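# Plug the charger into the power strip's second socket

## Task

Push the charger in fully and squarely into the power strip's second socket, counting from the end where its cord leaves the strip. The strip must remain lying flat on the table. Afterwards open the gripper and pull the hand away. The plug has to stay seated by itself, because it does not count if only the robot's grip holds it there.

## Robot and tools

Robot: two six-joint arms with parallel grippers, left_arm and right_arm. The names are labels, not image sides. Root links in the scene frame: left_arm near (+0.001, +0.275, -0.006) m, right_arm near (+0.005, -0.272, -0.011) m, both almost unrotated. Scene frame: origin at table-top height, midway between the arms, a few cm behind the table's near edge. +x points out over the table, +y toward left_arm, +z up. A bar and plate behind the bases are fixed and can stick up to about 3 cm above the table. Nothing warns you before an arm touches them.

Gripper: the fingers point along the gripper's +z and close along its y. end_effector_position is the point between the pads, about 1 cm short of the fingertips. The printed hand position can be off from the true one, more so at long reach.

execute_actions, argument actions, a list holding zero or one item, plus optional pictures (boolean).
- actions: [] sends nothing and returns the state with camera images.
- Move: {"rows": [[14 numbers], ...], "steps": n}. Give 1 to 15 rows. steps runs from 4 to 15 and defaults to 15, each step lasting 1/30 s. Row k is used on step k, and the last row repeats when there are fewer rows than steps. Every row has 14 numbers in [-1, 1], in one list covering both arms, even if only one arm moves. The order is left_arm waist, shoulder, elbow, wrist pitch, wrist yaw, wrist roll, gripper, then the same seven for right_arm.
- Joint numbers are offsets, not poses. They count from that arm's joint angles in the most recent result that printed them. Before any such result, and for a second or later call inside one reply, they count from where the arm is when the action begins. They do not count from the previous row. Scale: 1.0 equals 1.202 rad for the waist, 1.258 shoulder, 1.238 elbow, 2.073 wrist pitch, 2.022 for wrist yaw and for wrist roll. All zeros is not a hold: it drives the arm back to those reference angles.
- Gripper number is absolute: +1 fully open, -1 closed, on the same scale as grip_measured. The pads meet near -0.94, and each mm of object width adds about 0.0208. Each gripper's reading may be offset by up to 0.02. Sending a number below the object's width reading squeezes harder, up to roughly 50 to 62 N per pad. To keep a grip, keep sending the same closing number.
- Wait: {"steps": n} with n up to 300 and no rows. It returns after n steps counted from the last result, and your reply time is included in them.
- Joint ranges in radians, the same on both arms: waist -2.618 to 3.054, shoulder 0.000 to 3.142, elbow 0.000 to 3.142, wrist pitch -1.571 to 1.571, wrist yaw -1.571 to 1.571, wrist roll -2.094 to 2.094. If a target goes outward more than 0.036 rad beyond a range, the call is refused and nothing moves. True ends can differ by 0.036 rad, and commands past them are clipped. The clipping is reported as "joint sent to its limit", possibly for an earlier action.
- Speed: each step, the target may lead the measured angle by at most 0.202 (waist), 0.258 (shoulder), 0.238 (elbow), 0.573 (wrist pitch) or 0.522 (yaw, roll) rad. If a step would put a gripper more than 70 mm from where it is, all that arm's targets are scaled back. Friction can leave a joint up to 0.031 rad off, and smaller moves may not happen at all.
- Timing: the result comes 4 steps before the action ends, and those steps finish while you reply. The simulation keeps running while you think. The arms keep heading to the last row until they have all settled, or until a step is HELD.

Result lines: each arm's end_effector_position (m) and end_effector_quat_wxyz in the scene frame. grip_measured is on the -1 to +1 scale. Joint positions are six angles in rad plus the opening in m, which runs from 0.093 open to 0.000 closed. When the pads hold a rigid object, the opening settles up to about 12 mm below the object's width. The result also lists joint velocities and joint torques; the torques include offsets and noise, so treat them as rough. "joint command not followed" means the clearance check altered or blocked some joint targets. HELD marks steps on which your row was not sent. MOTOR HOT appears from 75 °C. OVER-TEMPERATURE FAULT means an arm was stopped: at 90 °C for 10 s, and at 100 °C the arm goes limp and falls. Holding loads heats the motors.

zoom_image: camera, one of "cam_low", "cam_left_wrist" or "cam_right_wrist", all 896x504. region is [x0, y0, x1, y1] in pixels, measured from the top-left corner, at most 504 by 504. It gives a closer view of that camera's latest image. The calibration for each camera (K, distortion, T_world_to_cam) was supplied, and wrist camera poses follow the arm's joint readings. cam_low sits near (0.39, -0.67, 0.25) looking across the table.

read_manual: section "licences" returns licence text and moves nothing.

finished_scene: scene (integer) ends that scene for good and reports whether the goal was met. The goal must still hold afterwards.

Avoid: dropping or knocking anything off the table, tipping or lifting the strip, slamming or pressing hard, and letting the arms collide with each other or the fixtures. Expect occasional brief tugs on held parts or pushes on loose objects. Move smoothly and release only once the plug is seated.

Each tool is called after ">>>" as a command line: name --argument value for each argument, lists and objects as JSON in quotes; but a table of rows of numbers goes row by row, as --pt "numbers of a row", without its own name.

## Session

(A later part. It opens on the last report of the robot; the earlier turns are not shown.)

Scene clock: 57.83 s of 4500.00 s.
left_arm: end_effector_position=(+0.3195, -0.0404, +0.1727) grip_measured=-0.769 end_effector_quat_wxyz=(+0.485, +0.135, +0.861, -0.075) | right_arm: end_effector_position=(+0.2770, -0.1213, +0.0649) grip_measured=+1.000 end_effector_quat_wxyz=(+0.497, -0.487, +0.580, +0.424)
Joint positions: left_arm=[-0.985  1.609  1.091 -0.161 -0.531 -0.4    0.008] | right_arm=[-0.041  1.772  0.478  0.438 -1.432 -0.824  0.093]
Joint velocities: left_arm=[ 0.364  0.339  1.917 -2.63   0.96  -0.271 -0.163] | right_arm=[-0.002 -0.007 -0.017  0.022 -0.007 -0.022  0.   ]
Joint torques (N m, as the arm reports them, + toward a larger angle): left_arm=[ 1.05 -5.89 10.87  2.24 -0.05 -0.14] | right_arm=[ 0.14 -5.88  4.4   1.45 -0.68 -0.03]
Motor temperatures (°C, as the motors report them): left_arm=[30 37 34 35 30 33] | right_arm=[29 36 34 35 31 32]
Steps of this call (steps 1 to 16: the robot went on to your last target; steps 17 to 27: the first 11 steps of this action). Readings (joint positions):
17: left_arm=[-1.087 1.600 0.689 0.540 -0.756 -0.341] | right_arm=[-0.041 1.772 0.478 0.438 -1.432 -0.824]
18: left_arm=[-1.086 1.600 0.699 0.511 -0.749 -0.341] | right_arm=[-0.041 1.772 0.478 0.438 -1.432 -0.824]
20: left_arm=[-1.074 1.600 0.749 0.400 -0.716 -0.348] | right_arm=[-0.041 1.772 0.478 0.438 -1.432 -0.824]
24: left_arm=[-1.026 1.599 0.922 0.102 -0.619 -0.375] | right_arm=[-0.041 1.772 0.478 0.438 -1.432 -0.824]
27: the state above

>>> execute_actions --actions '[{"rows": [[0.082,0.175,0.395,-0.385,0.15,-0.037,-1,0,0,0,0,0,0,1],[0.090,0.20,0.44,-0.41,0.161,-0.038,-1,0,0,0,0,0,0,1],[0.098,0.228,0.485,-0.435,0.172,-0.040,-1,0,0,0,0,0,0,1],[0.106,0.257,0.53,-0.46,0.184,-0.042,-1,0,0,0,0,0,0,1],[0.114,0.287,0.575,-0.485,0.196,-0.043,-1,0,0,0,0,0,0,1],[0.122,0.317,0.62,-0.51,0.208,-0.045,-1,0,0,0,0,0,0,1],[0.130,0.347,0.665,-0.535,0.22,-0.047,-1,0,0,0,0,0,0,1],[0.138,0.377,0.705,-0.558,0.232,-0.048,-1,0,0,0,0,0,0,1],[0.146,0.405,0.74,-0.58,0.244,-0.050,-1,0,0,0,0,0,0,1],[0.153,0.43,0.77,-0.60,0.255,-0.052,-1,0,0,0,0,0,0,1],[0.159,0.453,0.79,-0.615,0.264,-0.053,-1,0,0,0,0,0,0,1],[0.163,0.470,0.805,-0.625,0.270,-0.054,-1,0,0,0,0,0,0,1]], "steps": 15}]' --pictures false

>>> execute_actions --actions '[{"steps": 12}]' --pictures true

Scene clock: 58.67 s of 4500.00 s.
left_arm: end_effector_position=(+0.3263, -0.0421, +0.1408) grip_measured=-1.000 end_effector_quat_wxyz=(+0.129, +0.151, +0.980, -0.025) | right_arm: end_effector_position=(+0.2770, -0.1213, +0.0649) grip_measured=+1.000 end_effector_quat_wxyz=(+0.497, -0.487, +0.580, +0.424)
Joint positions: left_arm=[-0.823  2.104  1.996 -1.244 -0.093 -0.486  0.   ] | right_arm=[-0.041  1.772  0.478  0.438 -1.432 -0.824  0.093]
Joint velocities: left_arm=[ 0.291  0.926  1.038 -1.062  0.637 -0.168  0.   ] | right_arm=[ 0.002  0.007  0.002 -0.007 -0.007  0.007  0.   ]
Joint torques (N m, as the arm reports them, + toward a larger angle): left_arm=[  1.09 -10.68   8.27   0.58   0.05  -0.13] | right_arm=[ 0.14 -5.87  4.39  1.44 -0.69 -0.02]
Motor temperatures (°C, as the motors report them): left_arm=[30 37 34 34 30 33] | right_arm=[29 36 34 35 31 32]
Steps of this call (steps 1 to 4: the last 4 steps of your previous action; steps 5 to 14: the robot went on to your last target; steps 15 to 25: the first 11 steps of this action). Readings (joint positions):
15: left_arm=[-0.903 1.790 1.515 -0.889 -0.266 -0.459] | right_arm=[-0.041 1.772 0.478 0.438 -1.432 -0.824]
16: left_arm=[-0.902 1.804 1.542 -0.921 -0.256 -0.461] | right_arm=[-0.041 1.772 0.478 0.438 -1.432 -0.824]
18: left_arm=[-0.893 1.856 1.634 -0.988 -0.228 -0.465] | right_arm=[-0.041 1.772 0.478 0.438 -1.432 -0.824]
22: left_arm=[-0.855 1.999 1.859 -1.129 -0.155 -0.476] | right_arm=[-0.041 1.772 0.478 0.438 -1.432 -0.824]
25: the state above

Scene clock: 59.07 s of 4500.00 s.
left_arm: end_effector_position=(+0.3017, -0.0215, +0.1089) grip_measured=-1.000 end_effector_quat_wxyz=(+0.009, +0.136, +0.991, +0.008) | right_arm: end_effector_position=(+0.2770, -0.1213, +0.0649) grip_measured=+1.000 end_effector_quat_wxyz=(+0.497, -0.487, +0.580, +0.424)
Joint positions: left_arm=[-0.796  2.206  2.06  -1.439 -0.    -0.5    0.   ] | right_arm=[-0.041  1.772  0.478  0.438 -1.432 -0.824  0.093]
Joint velocities: left_arm=[ 0.002 -0.007  0.027 -0.11   0.081 -0.007  0.   ] | right_arm=[ 0.007  0.002 -0.032  0.022 -0.022 -0.051  0.   ]
Joint torques (N m, as the arm reports them, + toward a larger angle): left_arm=[  0.53 -13.12   9.73   0.34   0.13  -0.11] | right_arm=[ 0.11 -5.85  4.39  1.44 -0.69 -0.03]
Motor temperatures (°C, as the motors report them): left_arm=[30 37 34 34 30 33] | right_arm=[29 36 34 35 31 32]
Kept back: nothing.
Steps of this call (steps 1 to 4: the last 4 steps of your previous action; steps 5 to 12: the robot went on to your last target). Readings (joint positions):
1: left_arm=[-0.814 2.134 2.026 -1.279 -0.074 -0.489] | right_arm=[-0.041 1.772 0.478 0.438 -1.432 -0.824]
2: left_arm=[-0.806 2.159 2.045 -1.308 -0.058 -0.491] | right_arm=[-0.041 1.772 0.478 0.438 -1.432 -0.824]
4: left_arm=[-0.798 2.190 2.053 -1.355 -0.036 -0.495] | right_arm=[-0.041 1.772 0.478 0.438 -1.432 -0.824]
8: left_arm=[-0.796 2.206 2.053 -1.417 -0.010 -0.499] | right_arm=[-0.041 1.772 0.478 0.438 -1.432 -0.824]
12: the state above
camera_calibration (this result's frames):
cam_left_wrist: T_world_to_cam=[[-0.267768, -0.963388, -0.013571, 0.0563679], [-0.879154, 0.238544, 0.412535, 0.264917], [-0.394194, 0.122395, -0.910841, 0.306207], [0, 0, 0, 1]] pos_world=[0.368701, -0.0463683, 0.170383]
cam_right_wrist: T_world_to_cam=[[0.987026, -0.159556, -0.0179232, -0.292017], [-0.102757, -0.541966, -0.834094, 0.0551466], [0.123371, 0.825115, -0.551331, 0.181534], [0, 0, 0, 1]] pos_world=[0.271499, -0.166492, 0.140849]

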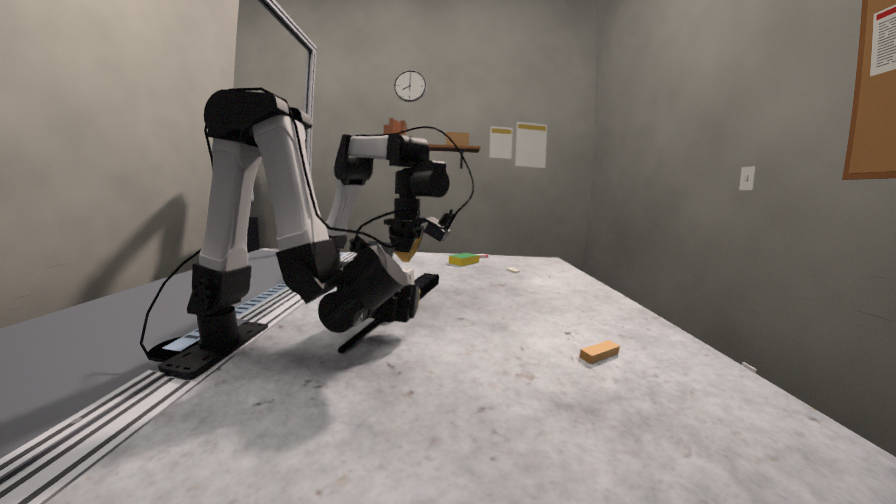

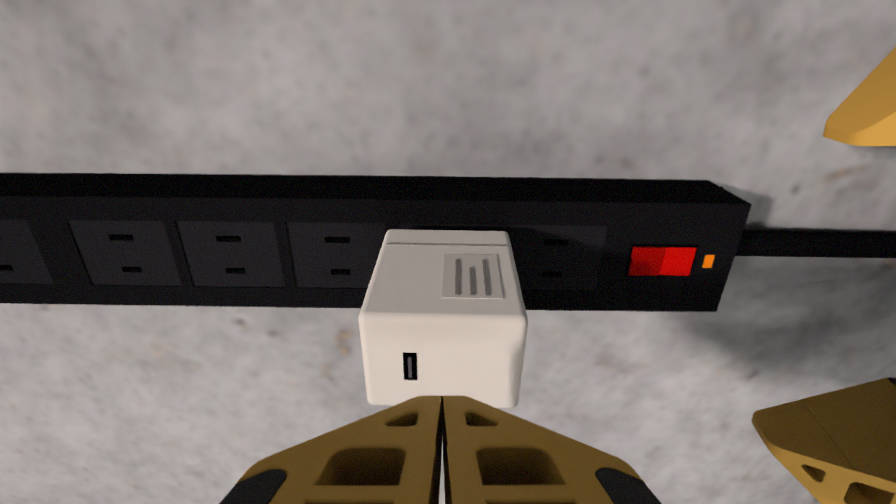

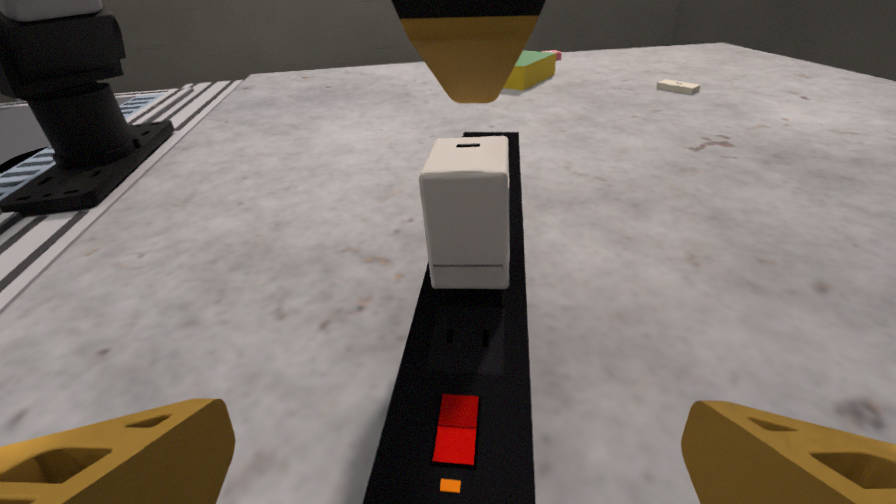

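>>> execute_actions --actions '[{"rows": [[0,-0.004,-0.005,-0.004,0,0,-1,0,0,0,0,0,0,1],[0,-0.004,-0.016,0.002,0,0,-1,0,0,0,0,0,0,1],[0,-0.004,-0.027,0.008,0,0,-1,0,0,0,0,0,0,1],[0,-0.004,-0.038,0.014,0,0,-1,0,0,0,0,0,0,1],[0,-0.004,-0.048,0.020,0,0,-1,0,0,0,0,0,0,1],[0,-0.004,-0.057,0.026,0,0,-1,0,0,0,0,0,0,1],[0,-0.004,-0.065,0.031,0,0,-1,0,0,0,0,0,0,1],[0,-0.004,-0.071,0.035,0,0,-1,0,0,0,0,0,0,1],[0,-0.004,-0.075,0.037,0,0,-1,0,0,0,0,0,0,1]], "steps": 15}]' --pictures true

Scene clock: 59.80 s of 4500.00 s.
left_arm: end_effector_position=(+0.2971, -0.0179, +0.0912) grip_measured=-1.000 end_effector_quat_wxyz=(-0.005, +0.135, +0.991, +0.014) | right_arm: end_effector_position=(+0.2770, -0.1213, +0.0649) grip_measured=+1.000 end_effector_quat_wxyz=(+0.497, -0.487, +0.580, +0.424)
Joint positions: left_arm=[-0.796  2.206  1.989 -1.398  0.006 -0.501  0.   ] | right_arm=[-0.041  1.772  0.478  0.438 -1.432 -0.824  0.093]
Joint velocities: left_arm=[ 0.017 -0.007 -0.085 -0.007 -0.051  0.022  0.   ] | right_arm=[ 0.007 -0.017 -0.012 -0.037  0.022 -0.051  0.   ]
Joint torques (N m, as the arm reports them, + toward a larger angle): left_arm=[  0.16 -12.95   5.54   0.49  -0.01  -0.02] | right_arm=[ 0.17 -5.87  4.36  1.44 -0.69 -0.02]
Motor temperatures (°C, as the motors report them): left_arm=[30 38 34 34 30 33] | right_arm=[29 36 34 35 31 32]
Steps of this call (steps 1 to 11: the robot went on to your last target; steps 12 to 22: the first 11 steps of this action). Readings (joint positions):
12: left_arm=[-0.796 2.206 2.061 -1.450 0.006 -0.501] | right_arm=[-0.041 1.772 0.478 0.438 -1.432 -0.824]
13: left_arm=[-0.796 2.206 2.061 -1.450 0.006 -0.501] | right_arm=[-0.041 1.772 0.478 0.438 -1.432 -0.824]
15: left_arm=[-0.796 2.206 2.054 -1.443 0.006 -0.501] | right_arm=[-0.041 1.772 0.478 0.438 -1.432 -0.824]
19: left_arm=[-0.796 2.206 2.010 -1.413 0.006 -0.501] | right_arm=[-0.041 1.772 0.478 0.438 -1.432 -0.824]
22: the state above
camera_calibration (this result's frames):
cam_left_wrist: T_world_to_cam=[[-0.266774, -0.9635, -0.0223595, 0.0588481], [-0.868756, 0.230367, 0.438399, 0.261819], [-0.417247, 0.136378, -0.898502, 0.29376], [0, 0, 0, 1]] pos_world=[0.365726, -0.0436767, 0.150479]
cam_right_wrist: T_world_to_cam=[[0.987026, -0.159556, -0.0179232, -0.292017], [-0.102757, -0.541966, -0.834094, 0.0551466], [0.123371, 0.825115, -0.551331, 0.181534], [0, 0, 0, 1]] pos_world=[0.271499, -0.166492, 0.140849]

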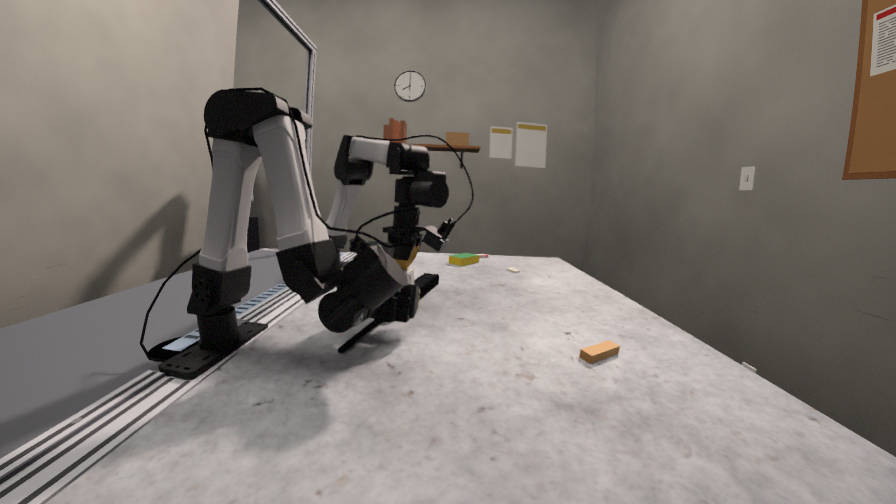

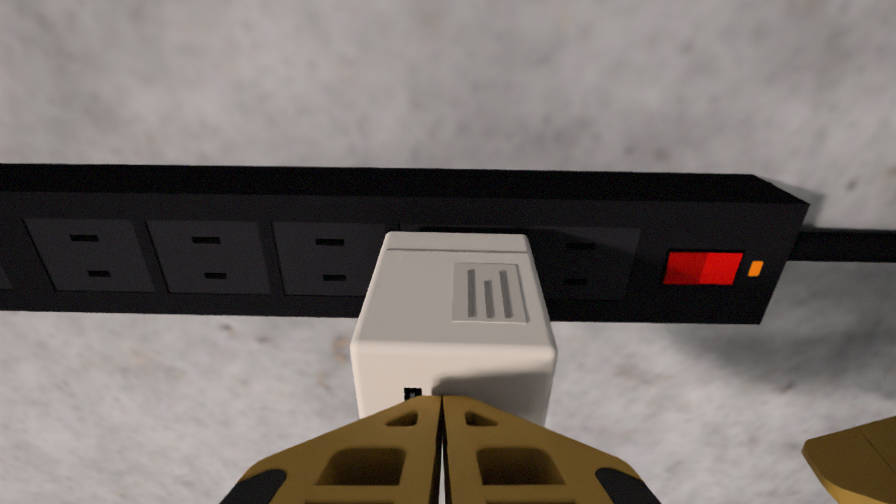

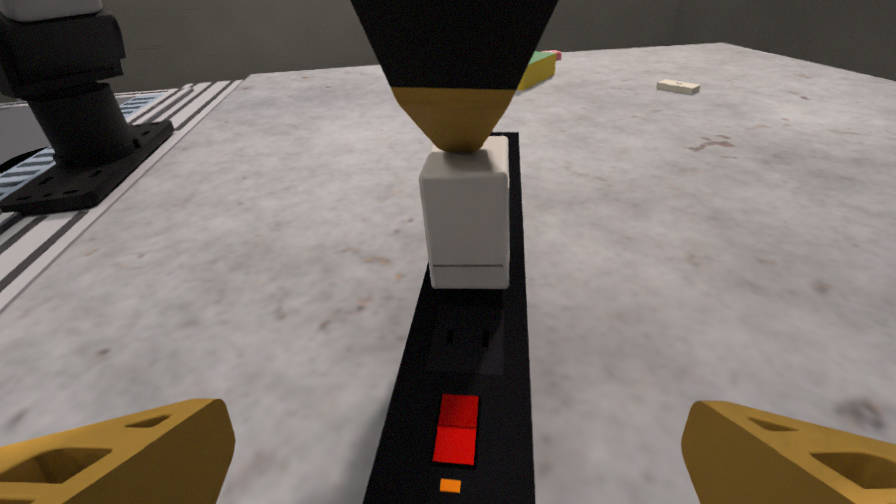

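>>> execute_actions --actions '[{"rows": [[0,0,-0.012,0.014,0,0,-1,0,0,0,0,0,0,1],[0,0.004,-0.016,0.018,0,0,-1,0,0,0,0,0,0,1],[0,0.010,-0.021,0.020,0,0,-1,0,0,0,0,0,0,1],[0,0.017,-0.027,0.021,0,0,-1,0,0,0,0,0,0,1],[0,0.024,-0.033,0.022,0,0,-1,0,0,0,0,0,0,1],[0,0.031,-0.040,0.023,0,0,-1,0,0,0,0,0,0,1],[0,0.038,-0.047,0.024,0,0,-1,0,0,0,0,0,0,1],[0,0.045,-0.054,0.025,0,0,-1,0,0,0,0,0,0,1],[0,0.052,-0.061,0.026,0,0,-1,0,0,0,0,0,0,1],[0,0.058,-0.068,0.027,0,0,-1,0,0,0,0,0,0,1],[0,0.064,-0.075,0.028,0,0,-1,0,0,0,0,0,0,1]], "steps": 15}]' --pictures false

>>> execute_actions --actions '[{"steps": 8}]' --pictures true

Scene clock: 60.53 s of 4500.00 s.
left_arm: end_effector_position=(+0.3008, -0.0214, +0.0867) grip_measured=-1.000 end_effector_quat_wxyz=(+0.003, +0.136, +0.991, +0.009) | right_arm: end_effector_position=(+0.2770, -0.1213, +0.0649) grip_measured=+1.000 end_effector_quat_wxyz=(+0.497, -0.487, +0.580, +0.424)
Joint positions: left_arm=[-0.796  2.207  1.973 -1.361  0.006 -0.501  0.   ] | right_arm=[-0.041  1.772  0.478  0.438 -1.432 -0.824  0.093]
Joint velocities: left_arm=[ 0.002  0.007 -0.061  0.037 -0.007  0.051  0.   ] | right_arm=[ 0.002 -0.007  0.012  0.022  0.037  0.037  0.   ]
Joint torques (N m, as the arm reports them, + toward a larger angle): left_arm=[ 0.12 -6.05  0.06  0.39  0.04 -0.03] | right_arm=[ 0.15 -5.88  4.42  1.44 -0.69 -0.03]
Motor temperatures (°C, as the motors report them): left_arm=[30 38 34 34 30 33] | right_arm=[29 36 34 35 31 32]
Steps of this call (steps 1 to 4: the last 4 steps of your previous action; steps 5 to 11: the robot went on to your last target; steps 12 to 22: the first 11 steps of this action). Readings (joint positions):
12: left_arm=[-0.796 2.206 1.987 -1.382 0.006 -0.501] | right_arm=[-0.041 1.772 0.478 0.438 -1.432 -0.824]
13: left_arm=[-0.796 2.206 1.987 -1.382 0.006 -0.501] | right_arm=[-0.041 1.772 0.478 0.438 -1.432 -0.824]
15: left_arm=[-0.796 2.206 1.987 -1.380 0.006 -0.501] | right_arm=[-0.041 1.772 0.478 0.438 -1.432 -0.824]
19: left_arm=[-0.796 2.207 1.979 -1.368 0.006 -0.501] | right_arm=[-0.041 1.772 0.478 0.438 -1.432 -0.824]
22: the state above

Scene clock: 60.80 s of 4500.00 s.
left_arm: end_effector_position=(+0.3009, -0.0214, +0.0865) grip_measured=-1.000 end_effector_quat_wxyz=(+0.003, +0.136, +0.991, +0.008) | right_arm: end_effector_position=(+0.2770, -0.1213, +0.0649) grip_measured=+1.000 end_effector_quat_wxyz=(+0.497, -0.487, +0.580, +0.424)
Joint positions: left_arm=[-0.796  2.207  1.972 -1.36   0.006 -0.501  0.   ] | right_arm=[-0.041  1.772  0.478  0.438 -1.432 -0.824  0.093]
Joint velocities: left_arm=[ 0.002 -0.007 -0.002  0.037 -0.007 -0.037  0.   ] | right_arm=[-0.002 -0.017 -0.017 -0.081 -0.022  0.022  0.   ]
Joint torques (N m, as the arm reports them, + toward a larger angle): left_arm=[ 0.17 -6.03 -0.11  0.49  0.05 -0.04] | right_arm=[ 0.15 -5.85  4.39  1.43 -0.69 -0.03]
Motor temperatures (°C, as the motors report them): left_arm=[30 38 34 34 30 33] | right_arm=[29 36 34 35 31 32]
Kept back: nothing.
Steps of this call (steps 1 to 4: the last 4 steps of your previous action; steps 5 to 8: the robot went on to your last target). Readings (joint positions):
1: left_arm=[-0.796 2.207 1.972 -1.361 0.006 -0.501] | right_arm=[-0.041 1.772 0.478 0.438 -1.432 -0.824]
2: left_arm=[-0.796 2.207 1.972 -1.360 0.006 -0.501] | right_arm=[-0.041 1.772 0.478 0.438 -1.432 -0.824]
4: left_arm=[-0.796 2.207 1.972 -1.360 0.006 -0.501] | right_arm=[-0.041 1.772 0.478 0.438 -1.432 -0.824]
8: the state above
camera_calibration (this result's frames):
cam_left_wrist: T_world_to_cam=[[-0.266965, -0.963621, -0.0128045, 0.0555999], [-0.874762, 0.236729, 0.422789, 0.271188], [-0.404377, 0.124071, -0.906138, 0.288178], [0, 0, 0, 1]] pos_world=[0.368601, -0.0463753, 0.147186]
cam_right_wrist: T_world_to_cam=[[0.987026, -0.159556, -0.0179232, -0.292017], [-0.102757, -0.541966, -0.834094, 0.0551466], [0.123371, 0.825115, -0.551331, 0.181534], [0, 0, 0, 1]] pos_world=[0.271499, -0.166492, 0.140849]

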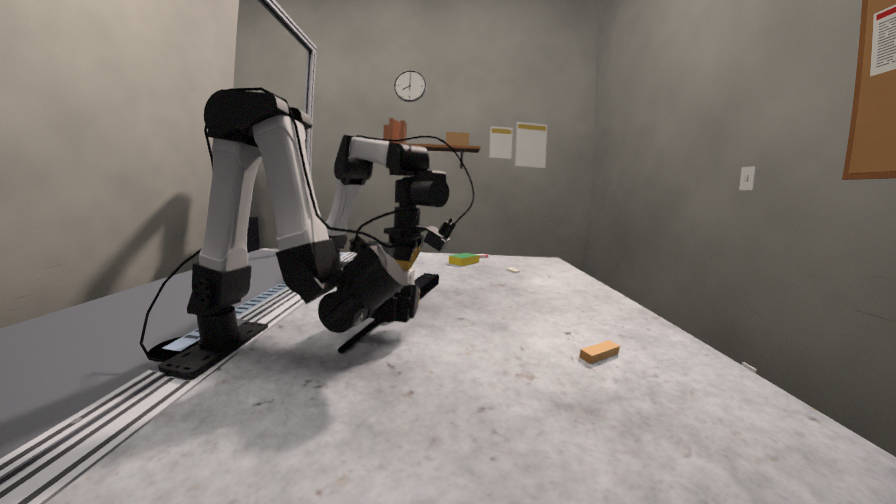

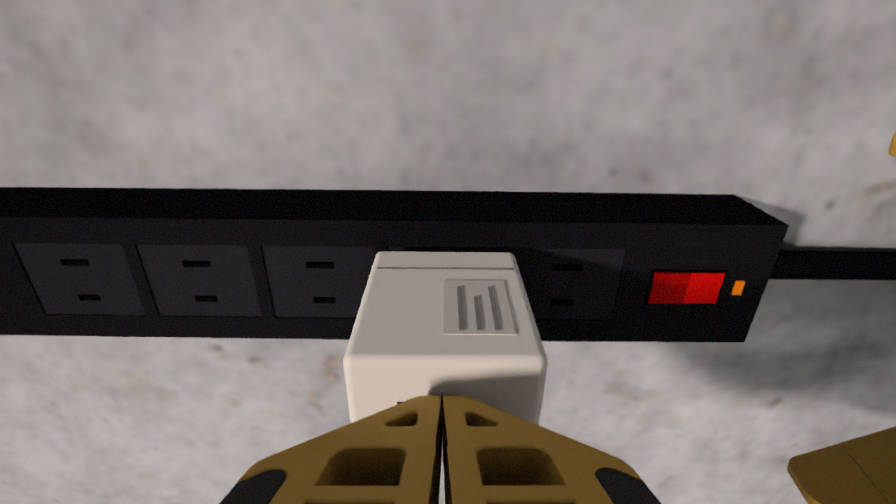

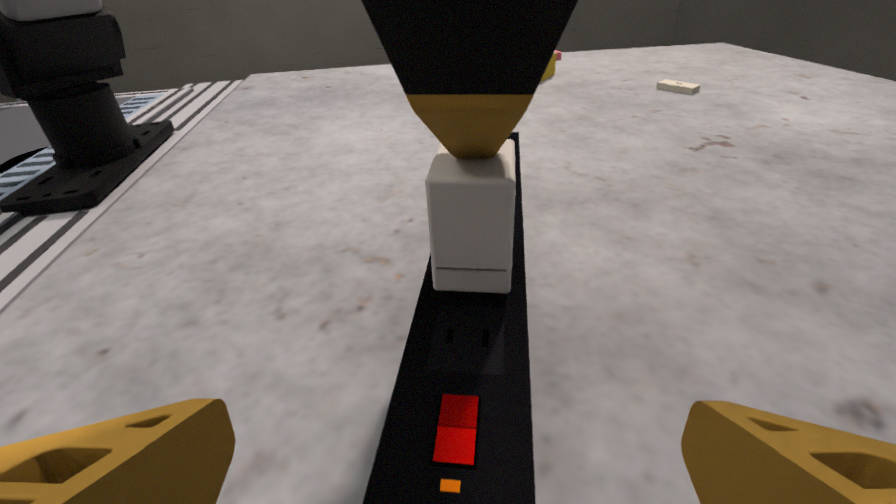

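>>> execute_actions --actions '[{"rows": [[0,0.066,-0.062,0.012,0,0,-1,0,0,0,0,0,0,1],[0,0.071,-0.062,0.013,0,0,-1,0,0,0,0,0,0,1],[0,0.076,-0.063,0.014,0,0,-1,0,0,0,0,0,0,1],[0,0.081,-0.064,0.015,0,0,-1,0,0,0,0,0,0,1],[0,0.086,-0.065,0.016,0,0,-1,0,0,0,0,0,0,1],[0,0.091,-0.066,0.017,0,0,-1,0,0,0,0,0,0,1],[0,0.096,-0.067,0.018,0,0,-1,0,0,0,0,0,0,1],[0,0.101,-0.068,0.018,0,0,-1,0,0,0,0,0,0,1],[0,0.106,-0.069,0.018,0,0,-1,0,0,0,0,0,0,1],[0,0.110,-0.070,0.018,0,0,-1,0,0,0,0,0,0,1]], "steps": 15}]' --pictures false

>>> execute_actions --actions '[{"steps": 8}]' --pictures true

Scene clock: 61.63 s of 4500.00 s.
left_arm: end_effector_position=(+0.3017, -0.0220, +0.0861) grip_measured=-1.000 end_effector_quat_wxyz=(+0.004, +0.136, +0.991, +0.008) | right_arm: end_effector_position=(+0.2770, -0.1213, +0.0649) grip_measured=+1.000 end_effector_quat_wxyz=(+0.497, -0.487, +0.580, +0.424)
Joint positions: left_arm=[-0.796  2.208  1.972 -1.356  0.005 -0.501  0.   ] | right_arm=[-0.041  1.772  0.478  0.438 -1.432 -0.824  0.093]
Joint velocities: left_arm=[-0.007  0.012  0.007  0.007  0.022  0.081  0.   ] | right_arm=[ 0.012 -0.022 -0.017  0.037 -0.007 -0.095  0.   ]
Joint torques (N m, as the arm reports them, + toward a larger angle): left_arm=[ 0.13 -2.26 -0.48  0.61  0.07 -0.03] | right_arm=[ 0.12 -5.83  4.42  1.44 -0.69 -0.03]
Motor temperatures (°C, as the motors report them): left_arm=[30 38 34 34 30 33] | right_arm=[29 37 34 35 31 32]
Steps of this call (steps 1 to 14: the robot went on to your last target; steps 15 to 25: the first 11 steps of this action). Readings (joint positions):
15: left_arm=[-0.796 2.207 1.972 -1.360 0.006 -0.501] | right_arm=[-0.041 1.772 0.478 0.438 -1.432 -0.824]
16: left_arm=[-0.796 2.207 1.972 -1.360 0.006 -0.501] | right_arm=[-0.041 1.772 0.478 0.438 -1.432 -0.824]
18: left_arm=[-0.796 2.207 1.972 -1.359 0.006 -0.501] | right_arm=[-0.041 1.772 0.478 0.438 -1.432 -0.824]
22: left_arm=[-0.796 2.208 1.972 -1.358 0.006 -0.501] | right_arm=[-0.041 1.772 0.478 0.438 -1.432 -0.824]
25: the state above

Scene clock: 61.90 s of 4500.00 s.
left_arm: end_effector_position=(+0.3017, -0.0220, +0.0861) grip_measured=-1.000 end_effector_quat_wxyz=(+0.004, +0.136, +0.991, +0.008) | right_arm: end_effector_position=(+0.2770, -0.1213, +0.0649) grip_measured=+1.000 end_effector_quat_wxyz=(+0.497, -0.487, +0.580, +0.424)
Joint positions: left_arm=[-0.796  2.208  1.972 -1.356  0.005 -0.501  0.   ] | right_arm=[-0.041  1.772  0.478  0.438 -1.432 -0.824  0.093]
Joint velocities: left_arm=[ 0.002 -0.002  0.007  0.037  0.007 -0.051  0.   ] | right_arm=[-0.002 -0.027  0.007  0.037 -0.007  0.037  0.   ]
Joint torques (N m, as the arm reports them, + toward a larger angle): left_arm=[ 0.2  -2.23 -0.43  0.61  0.04 -0.04] | right_arm=[ 0.12 -5.85  4.4   1.44 -0.69 -0.03]
Motor temperatures (°C, as the motors report them): left_arm=[30 38 34 34 30 33] | right_arm=[29 37 34 35 31 32]
Kept back: nothing.
Steps of this call (steps 1 to 4: the last 4 steps of your previous action; steps 5 to 8: the robot went on to your last target). Readings (joint positions):
1: left_arm=[-0.796 2.208 1.972 -1.356 0.005 -0.501] | right_arm=[-0.041 1.772 0.478 0.438 -1.432 -0.824]
2: left_arm=[-0.796 2.208 1.972 -1.356 0.005 -0.501] | right_arm=[-0.041 1.772 0.478 0.438 -1.432 -0.824]
4: left_arm=[-0.796 2.208 1.972 -1.356 0.005 -0.501] | right_arm=[-0.041 1.772 0.478 0.438 -1.432 -0.824]
8: the state above
camera_calibration (this result's frames):
cam_left_wrist: T_world_to_cam=[[-0.267001, -0.963621, -0.0120032, 0.0551797], [-0.87589, 0.23746, 0.420036, 0.272825], [-0.401905, 0.122664, -0.907428, 0.287493], [0, 0, 0, 1]] pos_world=[0.369242, -0.0468777, 0.146945]
cam_right_wrist: T_world_to_cam=[[0.987026, -0.159556, -0.0179232, -0.292017], [-0.102757, -0.541966, -0.834094, 0.0551466], [0.123371, 0.825115, -0.551331, 0.181534], [0, 0, 0, 1]] pos_world=[0.271499, -0.166492, 0.140849]

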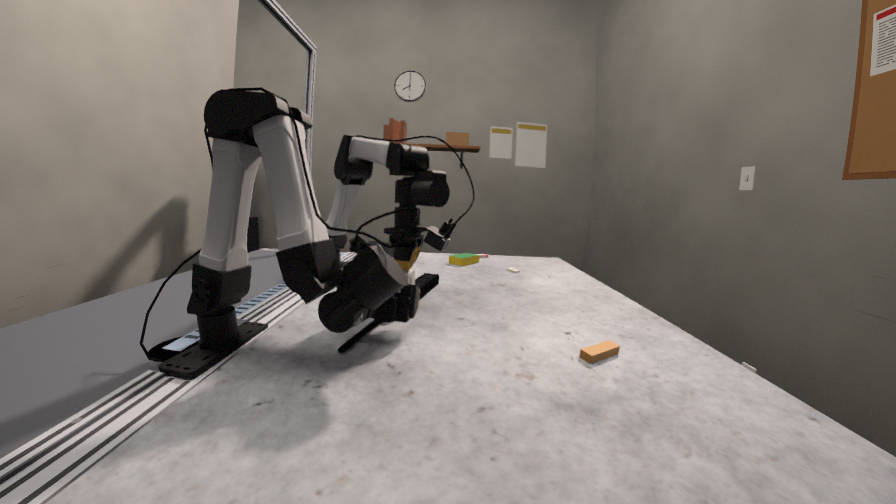

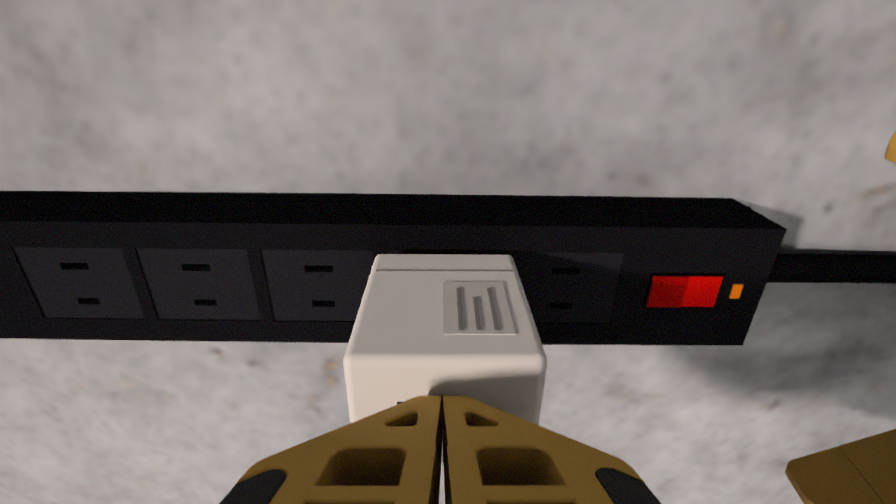

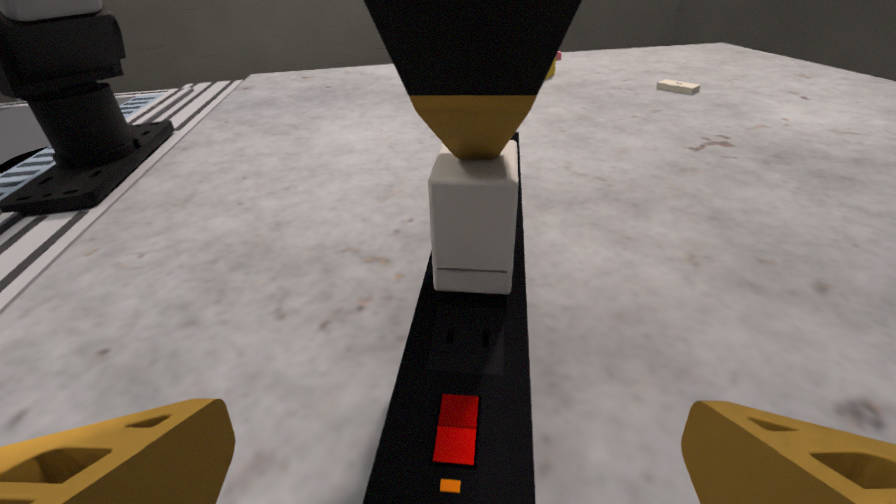

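>>> zoom_image --camera "cam_left_wrist" --region '[300, 220, 460, 340]'

>>> zoom_image --camera "cam_right_wrist" --region '[410, 250, 540, 350]'

Region (300, 220, 460, 340) of cam_left_wrist's 896x504 image, scaled by 3.150, with more detail than that image has; it fills the top 378 rows of this view, and the rest is white.

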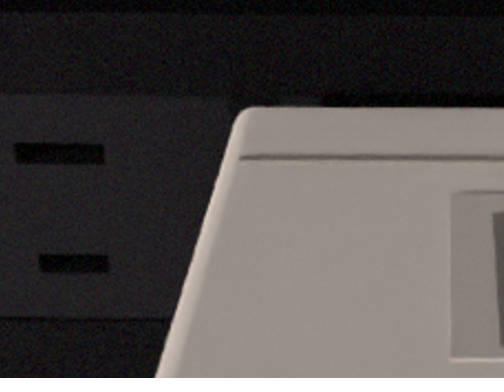

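Region (410, 250, 540, 350) of cam_right_wrist's 896x504 image, scaled by 3.877, with more detail than that image has; it fills the top 388 rows of this view, and the rest is white.

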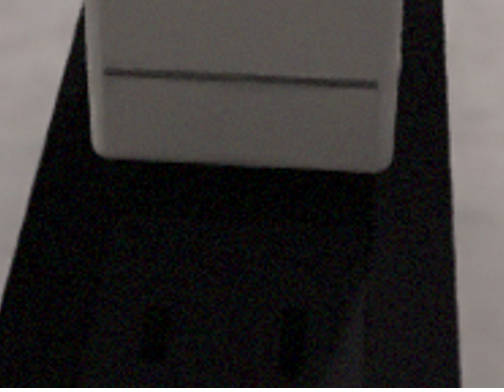

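>>> execute_actions --actions '[{"rows": [[0,0.112,-0.055,0.03,0,0,-1,0,0,0,0,0,0,1],[0,0.112,-0.052,0.06,0,0,-1,0,0,0,0,0,0,1],[0,0.112,-0.05,0.075,0,0,-1,0,0,0,0,0,0,1],[0,0.112,-0.05,0.06,0,0,-1,0,0,0,0,0,0,1],[0,0.112,-0.05,0.02,0,0,-1,0,0,0,0,0,0,1],[0,0.112,-0.05,-0.02,0,0,-1,0,0,0,0,0,0,1],[0,0.112,-0.05,-0.035,0,0,-1,0,0,0,0,0,0,1],[0,0.112,-0.05,-0.02,0,0,-1,0,0,0,0,0,0,1],[0,0.112,-0.05,0.02,0,0,-1,0,0,0,0,0,0,1],[0,0.112,-0.05,0.06,0,0,-1,0,0,0,0,0,0,1],[0,0.112,-0.05,0.075,0,0,-1,0,0,0,0,0,0,1],[0,0.112,-0.05,0.06,0,0,-1,0,0,0,0,0,0,1],[0,0.112,-0.05,0.02,0,0,-1,0,0,0,0,0,0,1],[0,0.112,-0.05,-0.02,0,0,-1,0,0,0,0,0,0,1],[0,0.112,-0.05,0.02,0,0,-1,0,0,0,0,0,0,1]], "steps": 15}]' --pictures false

>>> execute_actions --actions '[{"steps": 6}]' --pictures true

Scene clock: 64.37 s of 4500.00 s.
left_arm: end_effector_position=(+0.3019, -0.0220, +0.0805) grip_measured=-1.000 end_effector_quat_wxyz=(+0.000, +0.136, +0.991, +0.012) | right_arm: end_effector_position=(+0.2770, -0.1213, +0.0649) grip_measured=+1.000 end_effector_quat_wxyz=(+0.497, -0.487, +0.580, +0.424)
Joint positions: left_arm=[-0.797  2.222  1.972 -1.354  0.003 -0.501  0.   ] | right_arm=[-0.041  1.772  0.478  0.438 -1.432 -0.824  0.093]
Joint velocities: left_arm=[-0.017 -0.017 -0.002 -0.051 -0.022 -0.081  0.   ] | right_arm=[-0.012  0.007 -0.002  0.007  0.081 -0.066  0.   ]
Joint torques (N m, as the arm reports them, + toward a larger angle): left_arm=[ 0.27 -2.4   1.18  1.77  0.09 -0.04] | right_arm=[ 0.13 -5.86  4.4   1.44 -0.69 -0.03]
Motor temperatures (°C, as the motors report them): left_arm=[30 38 34 34 30 33] | right_arm=[29 37 34 35 31 32]
Steps of this call (steps 1 to 15: the robot went on to your last target; steps 16 to 63: nothing new was sent; steps 64 to 74: the first 11 steps of this action). Readings (joint positions):
64: left_arm=[-0.796 2.208 1.972 -1.354 0.005 -0.501] | right_arm=[-0.041 1.772 0.478 0.438 -1.432 -0.824]
65: left_arm=[-0.796 2.211 1.972 -1.343 0.005 -0.501] | right_arm=[-0.041 1.772 0.478 0.438 -1.432 -0.824]
67: left_arm=[-0.797 2.218 1.972 -1.340 0.013 -0.501] | right_arm=[-0.041 1.772 0.478 0.438 -1.432 -0.824]
71: left_arm=[-0.797 2.222 1.972 -1.362 0.004 -0.501] | right_arm=[-0.041 1.772 0.478 0.438 -1.432 -0.824]
74: the state above

Scene clock: 64.57 s of 4500.00 s.
left_arm: end_effector_position=(+0.3012, -0.0213, +0.0805) grip_measured=-1.000 end_effector_quat_wxyz=(-0.001, +0.136, +0.991, +0.014) | right_arm: end_effector_position=(+0.2770, -0.1213, +0.0649) grip_measured=+1.000 end_effector_quat_wxyz=(+0.497, -0.487, +0.580, +0.424)
Joint positions: left_arm=[-0.797  2.222  1.972 -1.358  0.003 -0.501  0.   ] | right_arm=[-0.041  1.772  0.478  0.438 -1.432 -0.824  0.093]
Joint velocities: left_arm=[-0.002 -0.002  0.007 -0.007 -0.022  0.007  0.   ] | right_arm=[-0.007  0.007 -0.012  0.037  0.051  0.022  0.   ]
Joint torques (N m, as the arm reports them, + toward a larger angle): left_arm=[ 0.19 -2.21  1.3   0.71  0.07 -0.04] | right_arm=[ 0.13 -5.89  4.37  1.44 -0.68 -0.03]
Motor temperatures (°C, as the motors report them): left_arm=[30 38 34 34 30 33] | right_arm=[29 37 34 35 31 32]
Kept back: nothing.
Steps of this call (steps 1 to 4: the last 4 steps of your previous action; steps 5 to 6: the robot went on to your last target). Readings (joint positions):
1: left_arm=[-0.797 2.222 1.972 -1.355 0.003 -0.501] | right_arm=[-0.041 1.772 0.478 0.438 -1.432 -0.824]
2: left_arm=[-0.797 2.222 1.972 -1.358 0.003 -0.501] | right_arm=[-0.041 1.772 0.478 0.438 -1.432 -0.824]
4: left_arm=[-0.797 2.222 1.972 -1.358 0.003 -0.501] | right_arm=[-0.041 1.772 0.478 0.438 -1.432 -0.824]
6: the state above
camera_calibration (this result's frames):
cam_left_wrist: T_world_to_cam=[[-0.267569, -0.963293, -0.0217471, 0.0566701], [-0.87159, 0.232352, 0.431674, 0.272193], [-0.410776, 0.134457, -0.901767, 0.284634], [0, 0, 0, 1]] pos_world=[0.369325, -0.0469259, 0.140408]
cam_right_wrist: T_world_to_cam=[[0.987026, -0.159556, -0.0179232, -0.292017], [-0.102757, -0.541966, -0.834094, 0.0551466], [0.123371, 0.825115, -0.551331, 0.181534], [0, 0, 0, 1]] pos_world=[0.271499, -0.166492, 0.140849]

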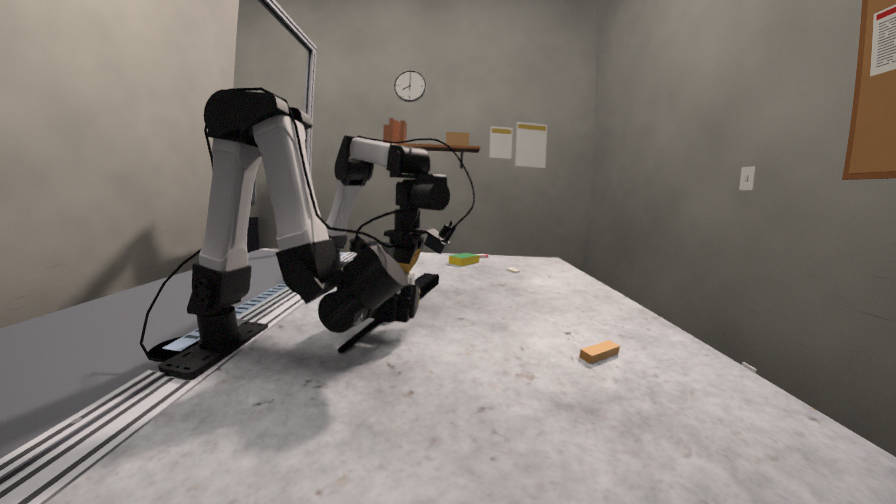

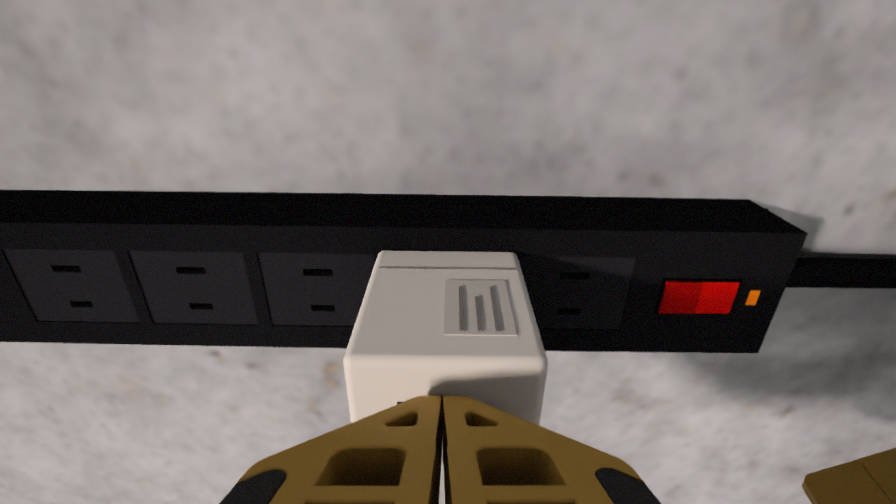

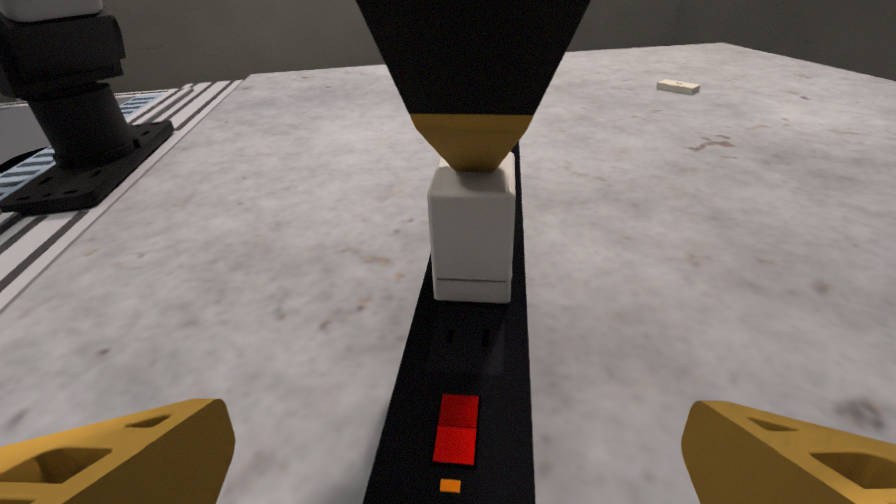

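>>> execute_actions --actions '[{"rows": [[0,0.08,-0.035,0.015,0,0,-1,0,-0.01,0.005,0,0,0,1],[0,0.045,-0.02,0.01,0,0,-1,0,-0.025,0.015,0,0,0,1],[0,0.015,-0.005,0.005,0,0,-1,0,-0.045,0.03,0,0,0,1],[0,-0.01,0.01,0,0,0,-1,0,-0.07,0.045,0,0,0,1],[0,-0.035,0.02,0,0,0,-1,-0.01,-0.10,0.06,0,0,0,1],[0,-0.065,0.03,0,0,0,-1,-0.025,-0.13,0.075,0,0,0,1],[0.01,-0.10,0.03,0,0,0,-1,-0.045,-0.16,0.09,0,0,0,1],[0.03,-0.14,0.02,0,0,0,-1,-0.07,-0.19,0.105,0,0,0,1],[0.06,-0.18,0.0,0,0,0,-1,-0.10,-0.22,0.12,0,0,0,1],[0.09,-0.22,-0.02,0,0,0,-1,-0.13,-0.25,0.13,0,0,0,1],[0.12,-0.26,-0.04,0,0,0,-1,-0.16,-0.275,0.14,0,0,0,1],[0.15,-0.295,-0.06,0,0,0,-1,-0.19,-0.295,0.15,0,0,0,1],[0.18,-0.325,-0.08,0,0,0,-1,-0.215,-0.31,0.155,0,0,0,1],[0.205,-0.345,-0.095,0,0,0,-1,-0.235,-0.32,0.16,0,0,0,1],[0.22,-0.36,-0.10,0,0,0,-1,-0.25,-0.325,0.16,0,0,0,1]], "steps": 15}]' --pictures false

>>> execute_actions --actions '[{"steps": 12}]' --pictures true

Scene clock: 65.37 s of 4500.00 s.
left_arm: end_effector_position=(+0.3092, -0.0112, +0.1435) grip_measured=-1.000 end_effector_quat_wxyz=(+0.061, +0.119, +0.990, -0.035) | right_arm: end_effector_position=(+0.3196, -0.1538, +0.1685) grip_measured=+1.000 end_effector_quat_wxyz=(+0.608, -0.545, +0.504, +0.282)
Joint positions: left_arm=[-0.761  2.063  1.965 -1.354  0.008 -0.501  0.   ] | right_arm=[-0.154  1.504  0.615  0.428 -1.432 -0.824  0.093]
Joint velocities: left_arm=[ 0.589 -1.385 -0.198  0.095  0.022 -0.007  0.   ] | right_arm=[-1.082 -1.121  0.525  0.037 -0.007  0.022  0.   ]
Joint torques (N m, as the arm reports them, + toward a larger angle): left_arm=[  3.48 -14.43   5.74   0.38  -0.07  -0.03] | right_arm=[-1.13 -5.97  6.7   1.72 -0.48  0.01]
Motor temperatures (°C, as the motors report them): left_arm=[30 38 34 33 30 33] | right_arm=[29 37 34 35 31 32]
Steps of this call (steps 1 to 13: the robot went on to your last target; steps 14 to 24: the first 11 steps of this action). Readings (joint positions):
14: left_arm=[-0.797 2.222 1.972 -1.358 0.003 -0.501] | right_arm=[-0.041 1.772 0.478 0.438 -1.432 -0.824]
15: left_arm=[-0.797 2.219 1.972 -1.358 0.003 -0.501] | right_arm=[-0.041 1.771 0.478 0.438 -1.432 -0.824]
17: left_arm=[-0.797 2.213 1.972 -1.358 0.003 -0.501] | right_arm=[-0.041 1.752 0.486 0.432 -1.432 -0.824]
21: left_arm=[-0.795 2.175 1.972 -1.358 0.003 -0.501] | right_arm=[-0.064 1.627 0.551 0.425 -1.432 -0.824]
24: the state above

Scene clock: 65.77 s of 4500.00 s.
left_arm: end_effector_position=(+0.3310, +0.0915, +0.2408) grip_measured=-1.000 end_effector_quat_wxyz=(+0.168, +0.000, +0.983, -0.079) | right_arm: end_effector_position=(+0.3308, -0.2082, +0.2279) grip_measured=+1.000 end_effector_quat_wxyz=(+0.664, -0.544, +0.488, +0.155)
Joint positions: left_arm=[-0.523  1.744  1.878 -1.355 -0.005 -0.501  0.   ] | right_arm=[-0.333  1.367  0.674  0.447 -1.432 -0.824  0.093]
Joint velocities: left_arm=[-0.066  0.125 -0.144 -0.022 -0.066  0.051  0.   ] | right_arm=[-0.007  0.022  0.007 -0.125  0.022 -0.007  0.   ]
Joint torques (N m, as the arm reports them, + toward a larger angle): left_arm=[-0.28 -6.95  5.16  1.13  0.09 -0.03] | right_arm=[-0.58 -4.98  7.36  1.64 -0.35  0.01]
Motor temperatures (°C, as the motors report them): left_arm=[30 38 34 33 30 33] | right_arm=[29 37 34 35 31 32]
Kept back: nothing.
Steps of this call (steps 1 to 4: the last 4 steps of your previous action; steps 5 to 12: the robot went on to your last target). Readings (joint positions):
1: left_arm=[-0.736 2.013 1.956 -1.351 0.008 -0.501] | right_arm=[-0.192 1.467 0.633 0.431 -1.432 -0.824]
2: left_arm=[-0.705 1.960 1.943 -1.348 0.009 -0.501] | right_arm=[-0.230 1.435 0.648 0.435 -1.432 -0.824]
4: left_arm=[-0.621 1.853 1.909 -1.344 0.010 -0.501] | right_arm=[-0.295 1.388 0.668 0.442 -1.432 -0.824]
8: left_arm=[-0.512 1.742 1.893 -1.354 -0.006 -0.501] | right_arm=[-0.333 1.367 0.674 0.447 -1.432 -0.824]
12: the state above
camera_calibration (this result's frames):
cam_left_wrist: T_world_to_cam=[[-0.0273753, -0.986587, 0.160923, 0.0554216], [-0.994305, 0.0434609, 0.0973045, 0.341231], [-0.102993, -0.157343, -0.982159, 0.370477], [0, 0, 0, 1]] pos_world=[0.378962, 0.09814, 0.321746]
cam_right_wrist: T_world_to_cam=[[0.745621, -0.35395, 0.564596, -0.449373], [0.225667, -0.663087, -0.713716, -0.0117472], [0.626996, 0.659572, -0.414537, 0.10413], [0, 0, 0, 1]] pos_world=[0.272424, -0.235526, 0.288496]

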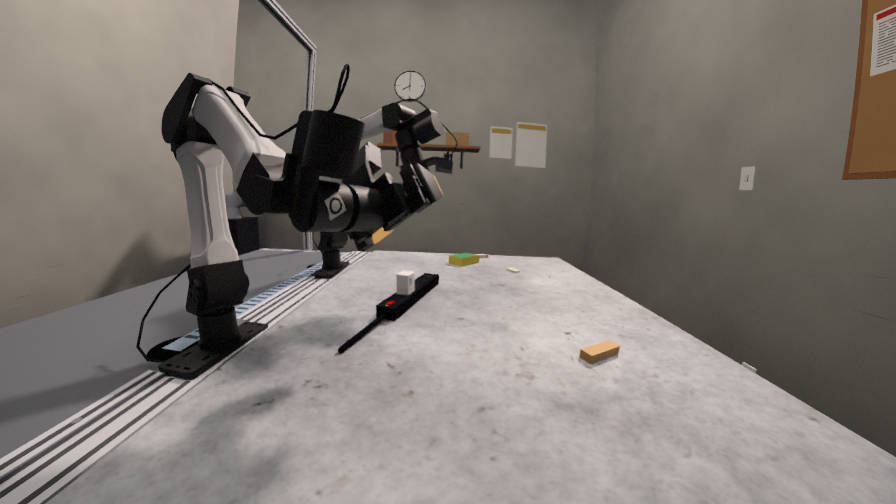

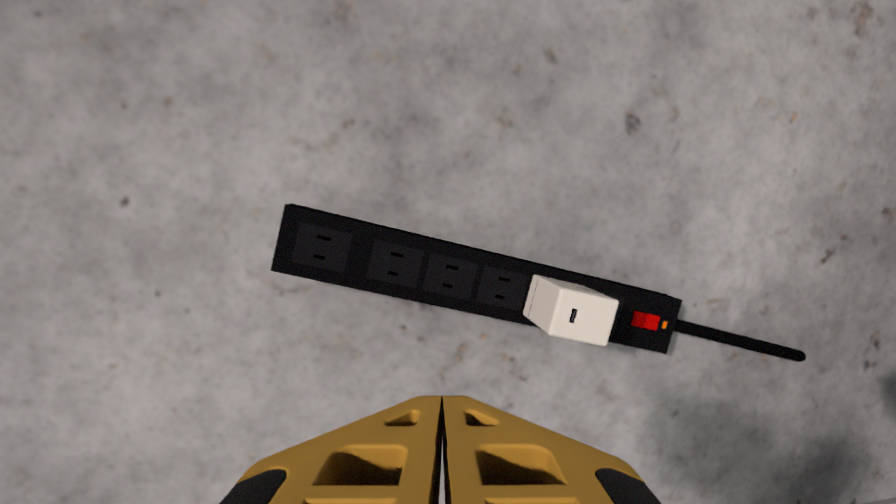

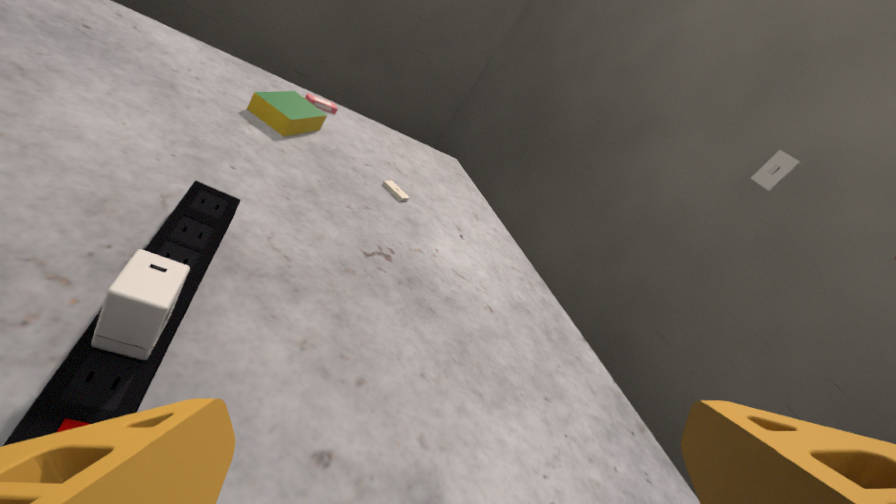

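The charger is seated in the second outlet, and both arms are clear.

>>> finished_scene --scene 1

The scene is finished: the task was done.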